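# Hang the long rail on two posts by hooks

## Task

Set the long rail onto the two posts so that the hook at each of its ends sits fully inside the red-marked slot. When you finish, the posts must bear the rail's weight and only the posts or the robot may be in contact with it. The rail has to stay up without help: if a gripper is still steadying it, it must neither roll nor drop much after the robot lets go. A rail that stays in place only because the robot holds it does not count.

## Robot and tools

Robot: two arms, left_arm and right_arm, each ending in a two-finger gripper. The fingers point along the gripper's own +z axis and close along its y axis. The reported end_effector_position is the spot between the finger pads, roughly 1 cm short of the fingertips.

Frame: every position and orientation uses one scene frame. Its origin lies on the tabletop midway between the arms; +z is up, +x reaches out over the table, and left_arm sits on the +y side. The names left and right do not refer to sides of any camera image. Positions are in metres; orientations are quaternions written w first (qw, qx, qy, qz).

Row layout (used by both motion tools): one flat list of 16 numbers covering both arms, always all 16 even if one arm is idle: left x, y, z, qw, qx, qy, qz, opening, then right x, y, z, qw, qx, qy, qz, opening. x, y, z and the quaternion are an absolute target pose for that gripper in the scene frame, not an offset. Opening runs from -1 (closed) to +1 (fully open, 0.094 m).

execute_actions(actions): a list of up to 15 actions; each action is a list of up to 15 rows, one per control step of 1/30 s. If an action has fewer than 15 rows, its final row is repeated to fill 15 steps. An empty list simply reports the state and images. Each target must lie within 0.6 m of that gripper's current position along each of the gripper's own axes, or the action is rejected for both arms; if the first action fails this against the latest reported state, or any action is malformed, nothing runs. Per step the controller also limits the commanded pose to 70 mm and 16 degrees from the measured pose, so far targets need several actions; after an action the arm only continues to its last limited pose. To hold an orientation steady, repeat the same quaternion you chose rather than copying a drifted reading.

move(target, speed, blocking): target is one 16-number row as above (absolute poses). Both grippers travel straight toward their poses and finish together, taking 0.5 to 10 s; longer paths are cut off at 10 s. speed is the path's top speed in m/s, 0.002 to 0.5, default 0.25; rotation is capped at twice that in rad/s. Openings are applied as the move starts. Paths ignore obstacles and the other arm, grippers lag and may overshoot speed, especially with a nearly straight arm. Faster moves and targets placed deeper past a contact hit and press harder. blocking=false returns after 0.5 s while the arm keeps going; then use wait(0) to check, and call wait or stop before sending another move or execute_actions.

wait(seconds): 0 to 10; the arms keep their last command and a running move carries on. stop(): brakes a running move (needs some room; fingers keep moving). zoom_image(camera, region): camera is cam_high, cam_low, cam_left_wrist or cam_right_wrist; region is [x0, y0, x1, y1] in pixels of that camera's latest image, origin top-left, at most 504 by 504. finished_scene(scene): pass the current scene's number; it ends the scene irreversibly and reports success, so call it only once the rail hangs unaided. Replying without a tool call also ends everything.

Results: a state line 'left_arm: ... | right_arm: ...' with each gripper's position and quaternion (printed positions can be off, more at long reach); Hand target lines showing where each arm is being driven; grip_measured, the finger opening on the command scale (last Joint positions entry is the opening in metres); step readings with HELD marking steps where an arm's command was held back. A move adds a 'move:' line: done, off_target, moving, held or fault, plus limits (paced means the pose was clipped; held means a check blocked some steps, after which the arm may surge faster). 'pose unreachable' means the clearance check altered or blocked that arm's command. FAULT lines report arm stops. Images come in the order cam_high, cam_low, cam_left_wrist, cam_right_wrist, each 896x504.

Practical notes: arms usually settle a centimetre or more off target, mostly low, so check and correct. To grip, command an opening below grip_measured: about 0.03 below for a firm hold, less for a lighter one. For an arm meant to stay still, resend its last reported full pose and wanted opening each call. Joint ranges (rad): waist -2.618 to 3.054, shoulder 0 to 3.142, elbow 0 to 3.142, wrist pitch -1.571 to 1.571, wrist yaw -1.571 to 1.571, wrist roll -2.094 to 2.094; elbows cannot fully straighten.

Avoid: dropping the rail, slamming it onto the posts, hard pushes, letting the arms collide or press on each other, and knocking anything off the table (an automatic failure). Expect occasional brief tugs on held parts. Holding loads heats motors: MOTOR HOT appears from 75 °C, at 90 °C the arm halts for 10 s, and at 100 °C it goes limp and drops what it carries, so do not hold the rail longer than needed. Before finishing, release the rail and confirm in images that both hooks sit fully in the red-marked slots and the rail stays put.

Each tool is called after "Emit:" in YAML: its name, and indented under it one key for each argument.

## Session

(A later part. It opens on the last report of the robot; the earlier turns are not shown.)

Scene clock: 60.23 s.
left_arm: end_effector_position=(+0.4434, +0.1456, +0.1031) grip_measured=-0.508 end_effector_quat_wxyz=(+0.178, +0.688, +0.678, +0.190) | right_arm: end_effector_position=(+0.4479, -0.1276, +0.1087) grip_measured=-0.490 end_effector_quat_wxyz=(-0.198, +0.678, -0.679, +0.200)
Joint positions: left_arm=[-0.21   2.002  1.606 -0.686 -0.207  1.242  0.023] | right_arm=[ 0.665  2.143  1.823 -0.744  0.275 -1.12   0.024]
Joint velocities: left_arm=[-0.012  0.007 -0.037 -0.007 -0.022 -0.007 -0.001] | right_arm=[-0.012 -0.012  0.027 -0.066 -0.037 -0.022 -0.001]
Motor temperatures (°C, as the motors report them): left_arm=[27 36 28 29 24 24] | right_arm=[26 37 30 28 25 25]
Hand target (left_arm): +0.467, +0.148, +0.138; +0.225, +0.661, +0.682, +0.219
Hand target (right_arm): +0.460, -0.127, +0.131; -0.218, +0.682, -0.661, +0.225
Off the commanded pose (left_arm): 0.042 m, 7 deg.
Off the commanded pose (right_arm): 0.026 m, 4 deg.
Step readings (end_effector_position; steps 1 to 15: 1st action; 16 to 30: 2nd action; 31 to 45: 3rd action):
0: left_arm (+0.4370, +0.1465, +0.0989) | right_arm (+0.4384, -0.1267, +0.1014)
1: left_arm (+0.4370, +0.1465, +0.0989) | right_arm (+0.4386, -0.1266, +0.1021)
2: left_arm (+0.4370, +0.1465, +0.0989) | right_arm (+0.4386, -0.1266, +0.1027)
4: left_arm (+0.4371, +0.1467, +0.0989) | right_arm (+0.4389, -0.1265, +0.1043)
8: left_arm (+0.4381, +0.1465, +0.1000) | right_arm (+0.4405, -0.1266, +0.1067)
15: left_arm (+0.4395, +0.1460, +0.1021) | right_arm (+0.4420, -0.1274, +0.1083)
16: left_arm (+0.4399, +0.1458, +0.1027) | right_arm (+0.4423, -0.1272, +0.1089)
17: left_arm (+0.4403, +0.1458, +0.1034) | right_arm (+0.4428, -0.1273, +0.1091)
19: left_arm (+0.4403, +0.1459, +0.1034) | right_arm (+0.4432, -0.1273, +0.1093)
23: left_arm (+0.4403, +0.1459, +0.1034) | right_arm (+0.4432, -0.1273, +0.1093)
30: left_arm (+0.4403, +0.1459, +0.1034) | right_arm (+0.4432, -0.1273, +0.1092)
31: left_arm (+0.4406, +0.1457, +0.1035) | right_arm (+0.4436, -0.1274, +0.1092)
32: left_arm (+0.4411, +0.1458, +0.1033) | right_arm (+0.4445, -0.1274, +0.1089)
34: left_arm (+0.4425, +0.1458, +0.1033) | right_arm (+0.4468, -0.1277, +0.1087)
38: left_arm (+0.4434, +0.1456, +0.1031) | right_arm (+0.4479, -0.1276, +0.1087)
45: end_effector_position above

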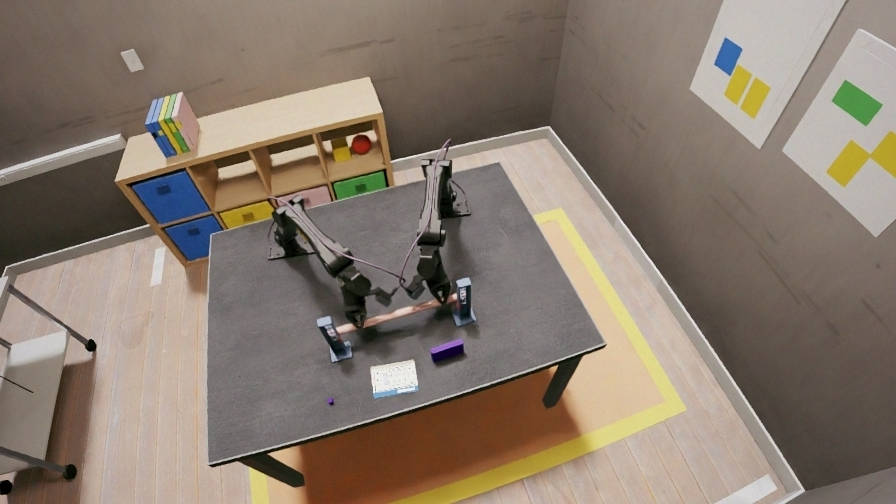

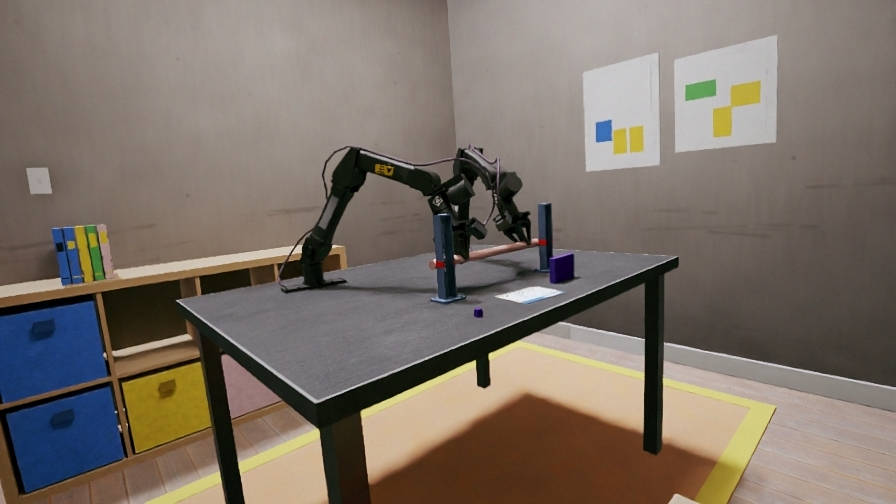

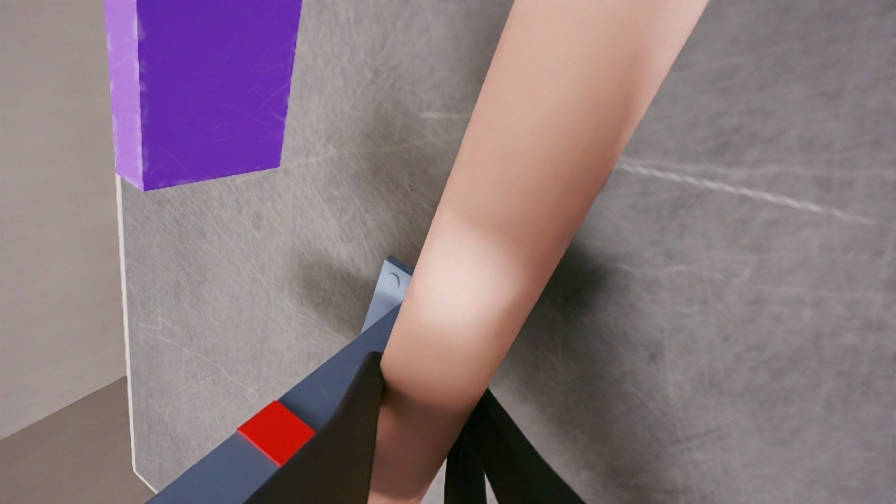

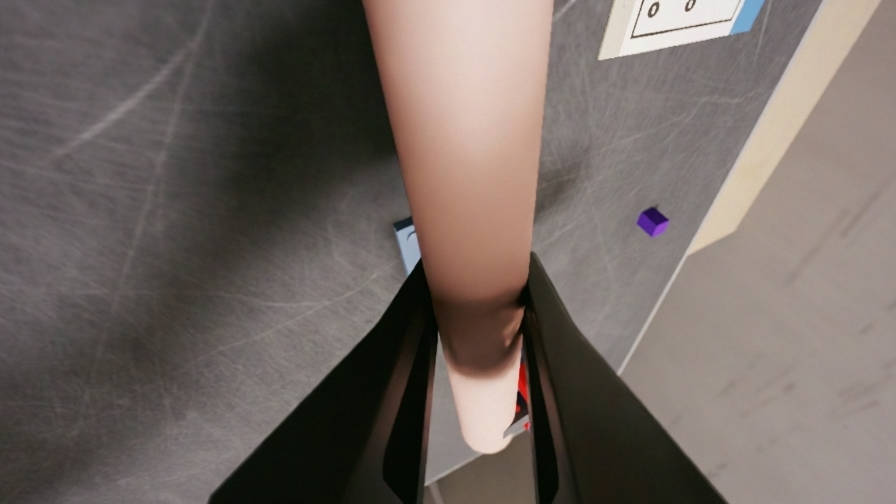

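Emit:
execute_actions:
  actions:
    - [[0.476,0.147,0.135,0.225,0.66,0.682,0.218,-0.55,0.467,-0.126,0.128,0.218,-0.682,0.66,-0.225,-0.55]]
    - [[0.481,0.147,0.134,0.225,0.66,0.682,0.218,-0.55,0.471,-0.126,0.127,0.218,-0.682,0.66,-0.225,-0.55]]
    - [[0.481,0.147,0.126,0.225,0.66,0.682,0.218,-0.55,0.471,-0.126,0.119,0.218,-0.682,0.66,-0.225,-0.55]]
    - [[0.479,0.147,0.116,0.225,0.66,0.682,0.218,-0.55,0.469,-0.126,0.109,0.218,-0.682,0.66,-0.225,-0.55]]
    - [[0.477,0.147,0.108,0.225,0.66,0.682,0.218,-0.55,0.467,-0.126,0.101,0.218,-0.682,0.66,-0.225,-0.55]]

Emit:
zoom_image:
  camera: "cam_low"
  region: [415, 225, 560, 280]

Scene clock: 63.00 s.
left_arm: end_effector_position=(+0.4502, +0.1457, +0.0911) grip_measured=-0.508 end_effector_quat_wxyz=(+0.176, +0.688, +0.678, +0.190) | right_arm: end_effector_position=(+0.4525, -0.1277, +0.0965) grip_measured=-0.490 end_effector_quat_wxyz=(-0.195, +0.678, -0.681, +0.198)
Joint positions: left_arm=[-0.204  2.038  1.611 -0.658 -0.206  1.248  0.023] | right_arm=[ 0.659  2.17   1.819 -0.719  0.27  -1.122  0.024]
Joint velocities: left_arm=[-0.007  0.017  0.002 -0.051 -0.081 -0.066 -0.001] | right_arm=[-0.007  0.002 -0.002 -0.022  0.037 -0.081 -0.001]
Motor temperatures (°C, as the motors report them): left_arm=[27 36 29 29 24 24] | right_arm=[26 37 30 28 25 25]
Hand target (left_arm): +0.475, +0.148, +0.110; +0.223, +0.661, +0.682, +0.219
Hand target (right_arm): +0.466, -0.126, +0.102; -0.215, +0.682, -0.662, +0.224
Off the commanded pose (left_arm): 0.032 m, 7 deg.
Off the commanded pose (right_arm): 0.015 m, 5 deg.
Step readings (end_effector_position; steps 1 to 15: 1st action; 16 to 30: 2nd action; 31 to 45: 3rd action; 46 to 60: 4th action; 61 to 75: 5th action):
0: left_arm (+0.4434, +0.1456, +0.1031) | right_arm (+0.4479, -0.1276, +0.1087)
1: left_arm (+0.4438, +0.1457, +0.1030) | right_arm (+0.4484, -0.1277, +0.1087)
2: left_arm (+0.4450, +0.1455, +0.1031) | right_arm (+0.4494, -0.1276, +0.1085)
4: left_arm (+0.4478, +0.1456, +0.1028) | right_arm (+0.4515, -0.1277, +0.1083)
8: left_arm (+0.4491, +0.1457, +0.1027) | right_arm (+0.4518, -0.1276, +0.1083)
15: left_arm (+0.4491, +0.1457, +0.1027) | right_arm (+0.4518, -0.1276, +0.1084)
16: left_arm (+0.4494, +0.1458, +0.1026) | right_arm (+0.4521, -0.1276, +0.1083)
17: left_arm (+0.4501, +0.1459, +0.1024) | right_arm (+0.4522, -0.1276, +0.1082)
19: left_arm (+0.4500, +0.1458, +0.1024) | right_arm (+0.4522, -0.1277, +0.1083)
23: left_arm (+0.4500, +0.1457, +0.1025) | right_arm (+0.4521, -0.1277, +0.1082)
30: left_arm (+0.4500, +0.1457, +0.1025) | right_arm (+0.4520, -0.1277, +0.1081)
31: left_arm (+0.4500, +0.1457, +0.1023) | right_arm (+0.4520, -0.1277, +0.1079)
32: left_arm (+0.4500, +0.1457, +0.1023) | right_arm (+0.4520, -0.1277, +0.1079)
34: left_arm (+0.4500, +0.1457, +0.1023) | right_arm (+0.4520, -0.1277, +0.1079)
38: left_arm (+0.4500, +0.1457, +0.1023) | right_arm (+0.4520, -0.1277, +0.1079)
45: left_arm (+0.4500, +0.1457, +0.1023) | right_arm (+0.4520, -0.1277, +0.1079)
46: left_arm (+0.4499, +0.1458, +0.1014) | right_arm (+0.4521, -0.1277, +0.1072)
47: left_arm (+0.4499, +0.1458, +0.1007) | right_arm (+0.4521, -0.1276, +0.1064)
49: left_arm (+0.4500, +0.1457, +0.0988) | right_arm (+0.4523, -0.1276, +0.1047)
53: left_arm (+0.4501, +0.1457, +0.0975) | right_arm (+0.4524, -0.1275, +0.1035)
60: left_arm (+0.4500, +0.1457, +0.0974) | right_arm (+0.4523, -0.1275, +0.1033)
61: left_arm (+0.4498, +0.1458, +0.0962) | right_arm (+0.4521, -0.1277, +0.1019)
62: left_arm (+0.4499, +0.1458, +0.0949) | right_arm (+0.4522, -0.1276, +0.1006)
64: left_arm (+0.4501, +0.1458, +0.0912) | right_arm (+0.4525, -0.1277, +0.0969)
68: left_arm (+0.4502, +0.1457, +0.0911) | right_arm (+0.4525, -0.1277, +0.0965)
75: end_effector_position above

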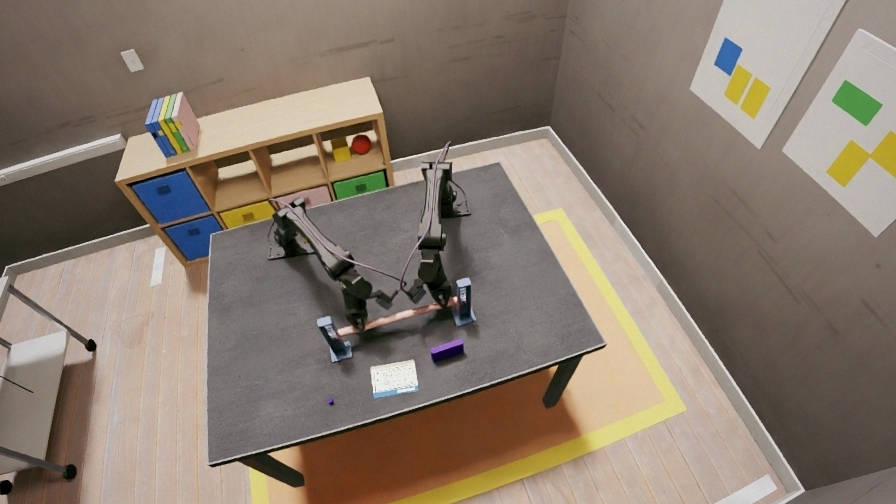

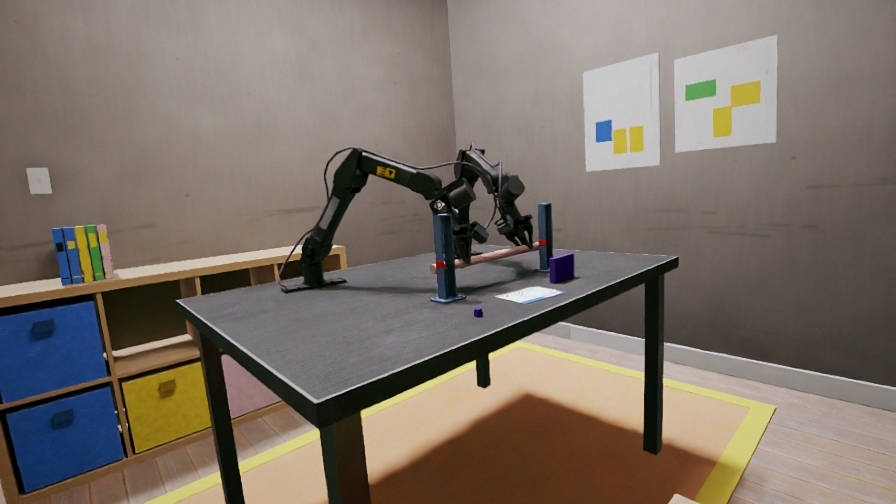

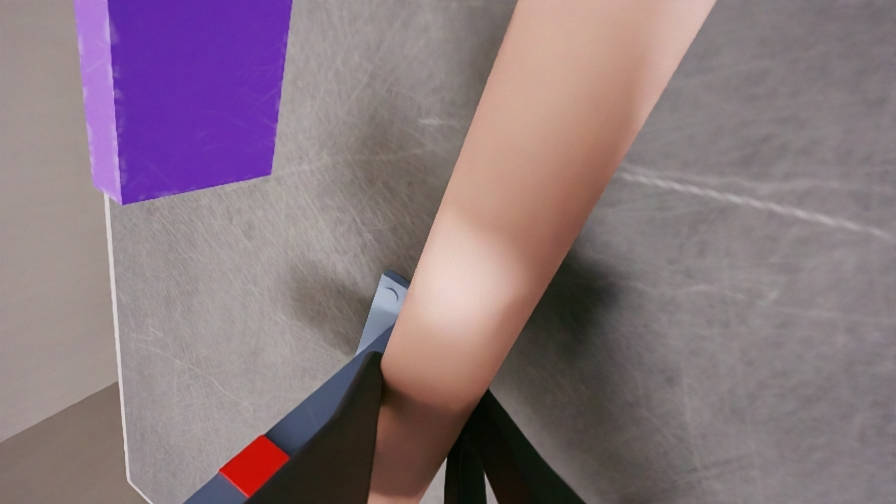

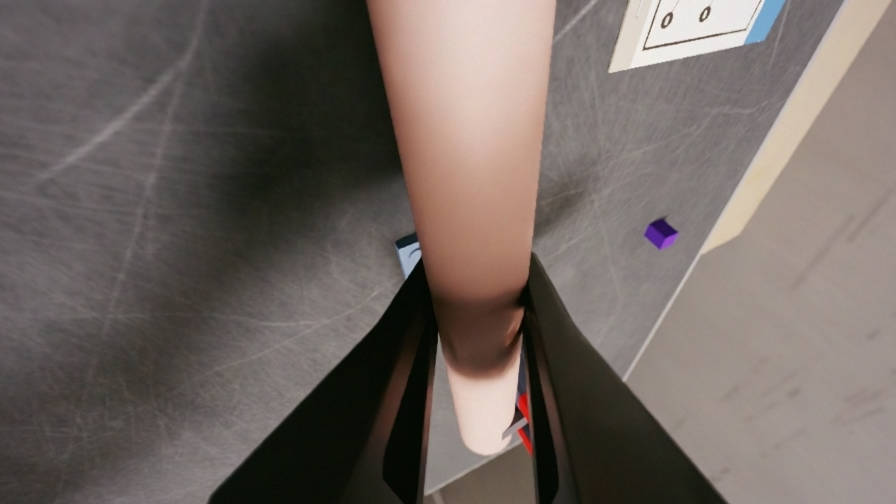

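Region (415, 225, 560, 280) of cam_low's 896x504 image, scaled by 3.476, with more detail than that image has; it fills the top 191 rows of this view, and the rest is white.

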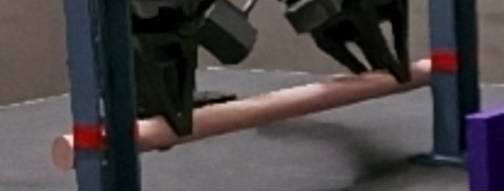

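Seated. Relaxing, releasing and backing away.

Emit:
execute_actions:
  actions:
    - [[0.462,0.146,0.102,0.2,0.67,0.68,0.2,-0.55,0.458,-0.127,0.1,0.205,-0.68,0.67,-0.21,-0.55]]
    - [[0.462,0.146,0.102,0.2,0.67,0.68,0.2,-0.35,0.458,-0.127,0.1,0.205,-0.68,0.67,-0.21,-0.35]]
    - [[0.455,0.146,0.112,0.2,0.67,0.68,0.2,0,0.452,-0.127,0.11,0.205,-0.68,0.67,-0.21,0]]
    - [[0.44,0.146,0.14,0.2,0.67,0.68,0.2,0,0.438,-0.127,0.138,0.205,-0.68,0.67,-0.21,0]]
    - [[0.42,0.146,0.17,0.2,0.67,0.68,0.2,0,0.42,-0.135,0.17,0.205,-0.68,0.67,-0.21,0]]

Scene clock: 65.70 s.
left_arm: end_effector_position=(+0.4189, +0.1477, +0.1536) grip_measured=-0.002 end_effector_quat_wxyz=(+0.188, +0.681, +0.681, +0.193) | right_arm: end_effector_position=(+0.4226, -0.1407, +0.1620) grip_measured=-0.002 end_effector_quat_wxyz=(-0.200, +0.682, -0.671, +0.211)
Joint positions: left_arm=[-0.23   1.879  1.627 -0.815 -0.218  1.213  0.047] | right_arm=[ 0.674  2.007  1.819 -0.865  0.293 -1.137  0.047]
Joint velocities: left_arm=[-0.017 -0.002  0.002 -0.154 -0.051 -0.095 -0.   ] | right_arm=[ 0.002 -0.012  0.007 -0.022  0.022 -0.007  0.   ]
Motor temperatures (°C, as the motors report them): left_arm=[27 36 28 29 24 24] | right_arm=[26 37 30 28 25 25]
Hand target (left_arm): +0.419, +0.146, +0.170; +0.201, +0.673, +0.683, +0.201
Hand target (right_arm): +0.419, -0.136, +0.170; -0.205, +0.681, -0.671, +0.210
Off the commanded pose (left_arm): 0.017 m, 2 deg.
Off the commanded pose (right_arm): 0.010 m, 1 deg.
Step readings (end_effector_position; steps 1 to 15: 1st action; 16 to 30: 2nd action; 31 to 45: 3rd action; 46 to 60: 4th action; 61 to 75: 5th action):
0: left_arm (+0.4502, +0.1457, +0.0911) | right_arm (+0.4525, -0.1277, +0.0965)
1: left_arm (+0.4499, +0.1459, +0.0909) | right_arm (+0.4524, -0.1277, +0.0964)
2: left_arm (+0.4499, +0.1459, +0.0909) | right_arm (+0.4523, -0.1277, +0.0964)
4: left_arm (+0.4499, +0.1459, +0.0909) | right_arm (+0.4523, -0.1277, +0.0964)
8: left_arm (+0.4499, +0.1459, +0.0909) | right_arm (+0.4523, -0.1277, +0.0964)
15: left_arm (+0.4499, +0.1459, +0.0909) | right_arm (+0.4523, -0.1277, +0.0964)
16: left_arm (+0.4500, +0.1458, +0.0910) | right_arm (+0.4525, -0.1278, +0.0966)
17: left_arm (+0.4507, +0.1459, +0.0913) | right_arm (+0.4532, -0.1276, +0.0970)
19: left_arm (+0.4507, +0.1459, +0.0913) | right_arm (+0.4532, -0.1276, +0.0964)
23: left_arm (+0.4507, +0.1459, +0.0913) | right_arm (+0.4532, -0.1276, +0.0964)
30: left_arm (+0.4507, +0.1459, +0.0913) | right_arm (+0.4532, -0.1276, +0.0964)
31: left_arm (+0.4506, +0.1460, +0.0913) | right_arm (+0.4532, -0.1278, +0.0964)
32: left_arm (+0.4506, +0.1460, +0.0916) | right_arm (+0.4534, -0.1281, +0.0969)
34: left_arm (+0.4507, +0.1459, +0.0927) | right_arm (+0.4537, -0.1286, +0.0985)
38: left_arm (+0.4508, +0.1459, +0.0944) | right_arm (+0.4540, -0.1290, +0.1011)
45: left_arm (+0.4508, +0.1459, +0.0944) | right_arm (+0.4540, -0.1292, +0.1014)
46: left_arm (+0.4497, +0.1464, +0.0966) | right_arm (+0.4529, -0.1296, +0.1031)
47: left_arm (+0.4468, +0.1475, +0.0990) | right_arm (+0.4501, -0.1305, +0.1048)
49: left_arm (+0.4436, +0.1490, +0.1099) | right_arm (+0.4460, -0.1306, +0.1134)
53: left_arm (+0.4419, +0.1500, +0.1269) | right_arm (+0.4424, -0.1286, +0.1309)
60: left_arm (+0.4395, +0.1512, +0.1263) | right_arm (+0.4405, -0.1295, +0.1327)
61: left_arm (+0.4373, +0.1514, +0.1275) | right_arm (+0.4389, -0.1305, +0.1341)
62: left_arm (+0.4329, +0.1520, +0.1291) | right_arm (+0.4353, -0.1326, +0.1353)
64: left_arm (+0.4259, +0.1506, +0.1371) | right_arm (+0.4301, -0.1357, +0.1433)
68: left_arm (+0.4210, +0.1464, +0.1529) | right_arm (+0.4255, -0.1389, +0.1608)
75: end_effector_position above

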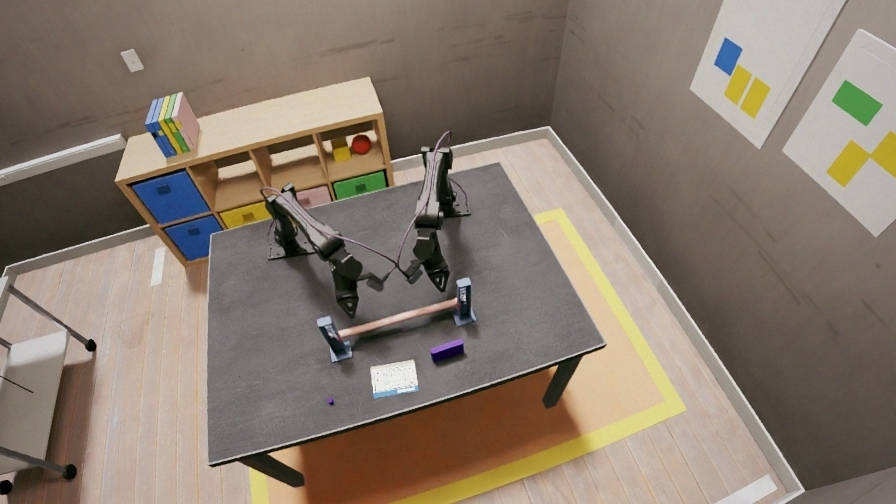

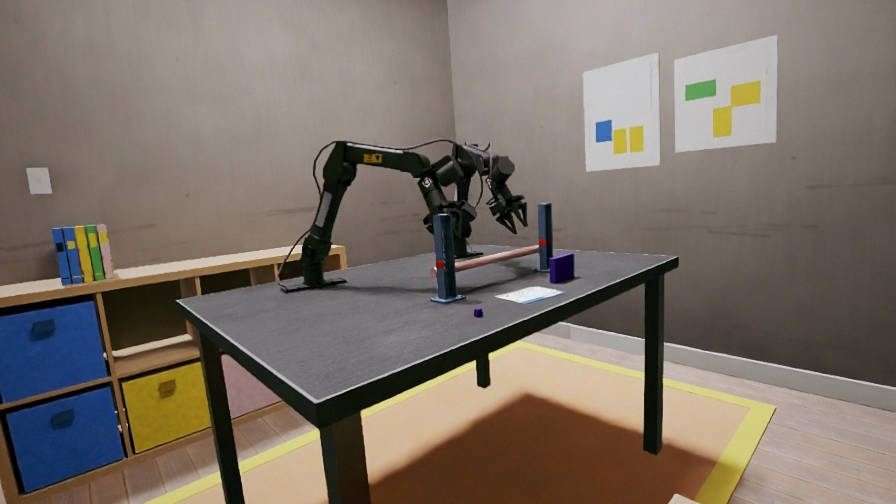

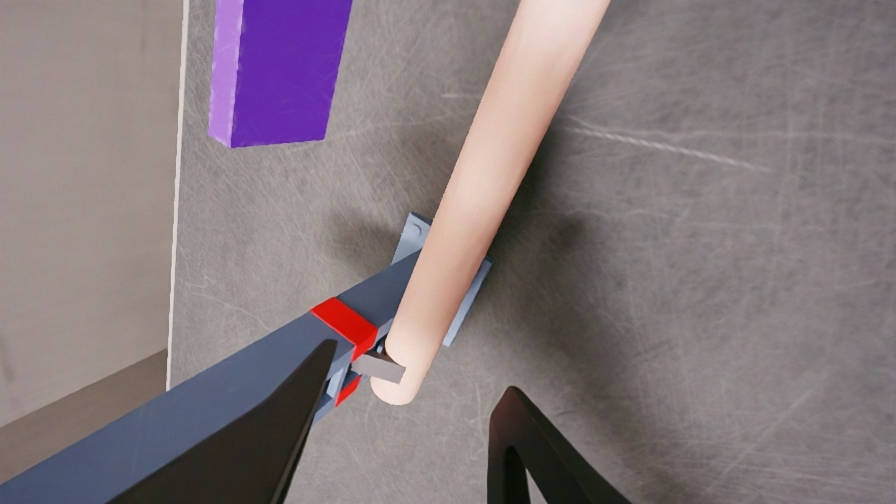

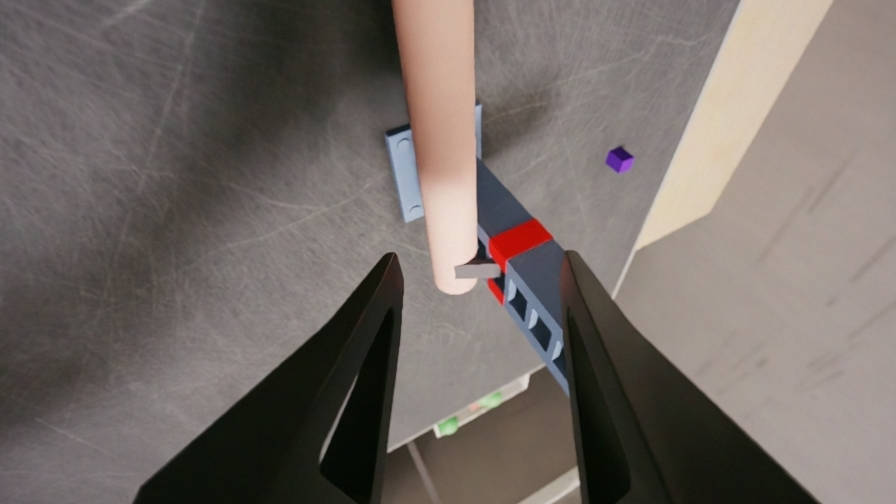

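Emit:
zoom_image:
  camera: "cam_left_wrist"
  region: [300, 280, 460, 420]

Emit:
zoom_image:
  camera: "cam_low"
  region: [415, 245, 475, 285]

Region (300, 280, 460, 420) of cam_left_wrist's 896x504 image, scaled by 3.150, with more detail than that image has; it fills the top 441 rows of this view, and the rest is white.

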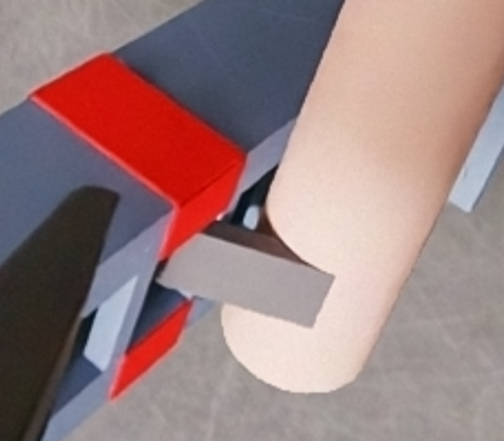

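Region (415, 245, 475, 285) of cam_low's 896x504 image, scaled by 8.400, with more detail than that image has.

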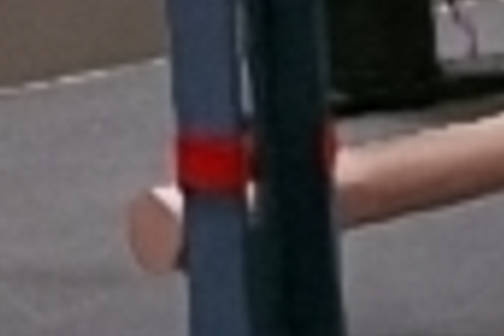

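Emit:
finished_scene:
  scene: 1

The scene is finished: the task was done.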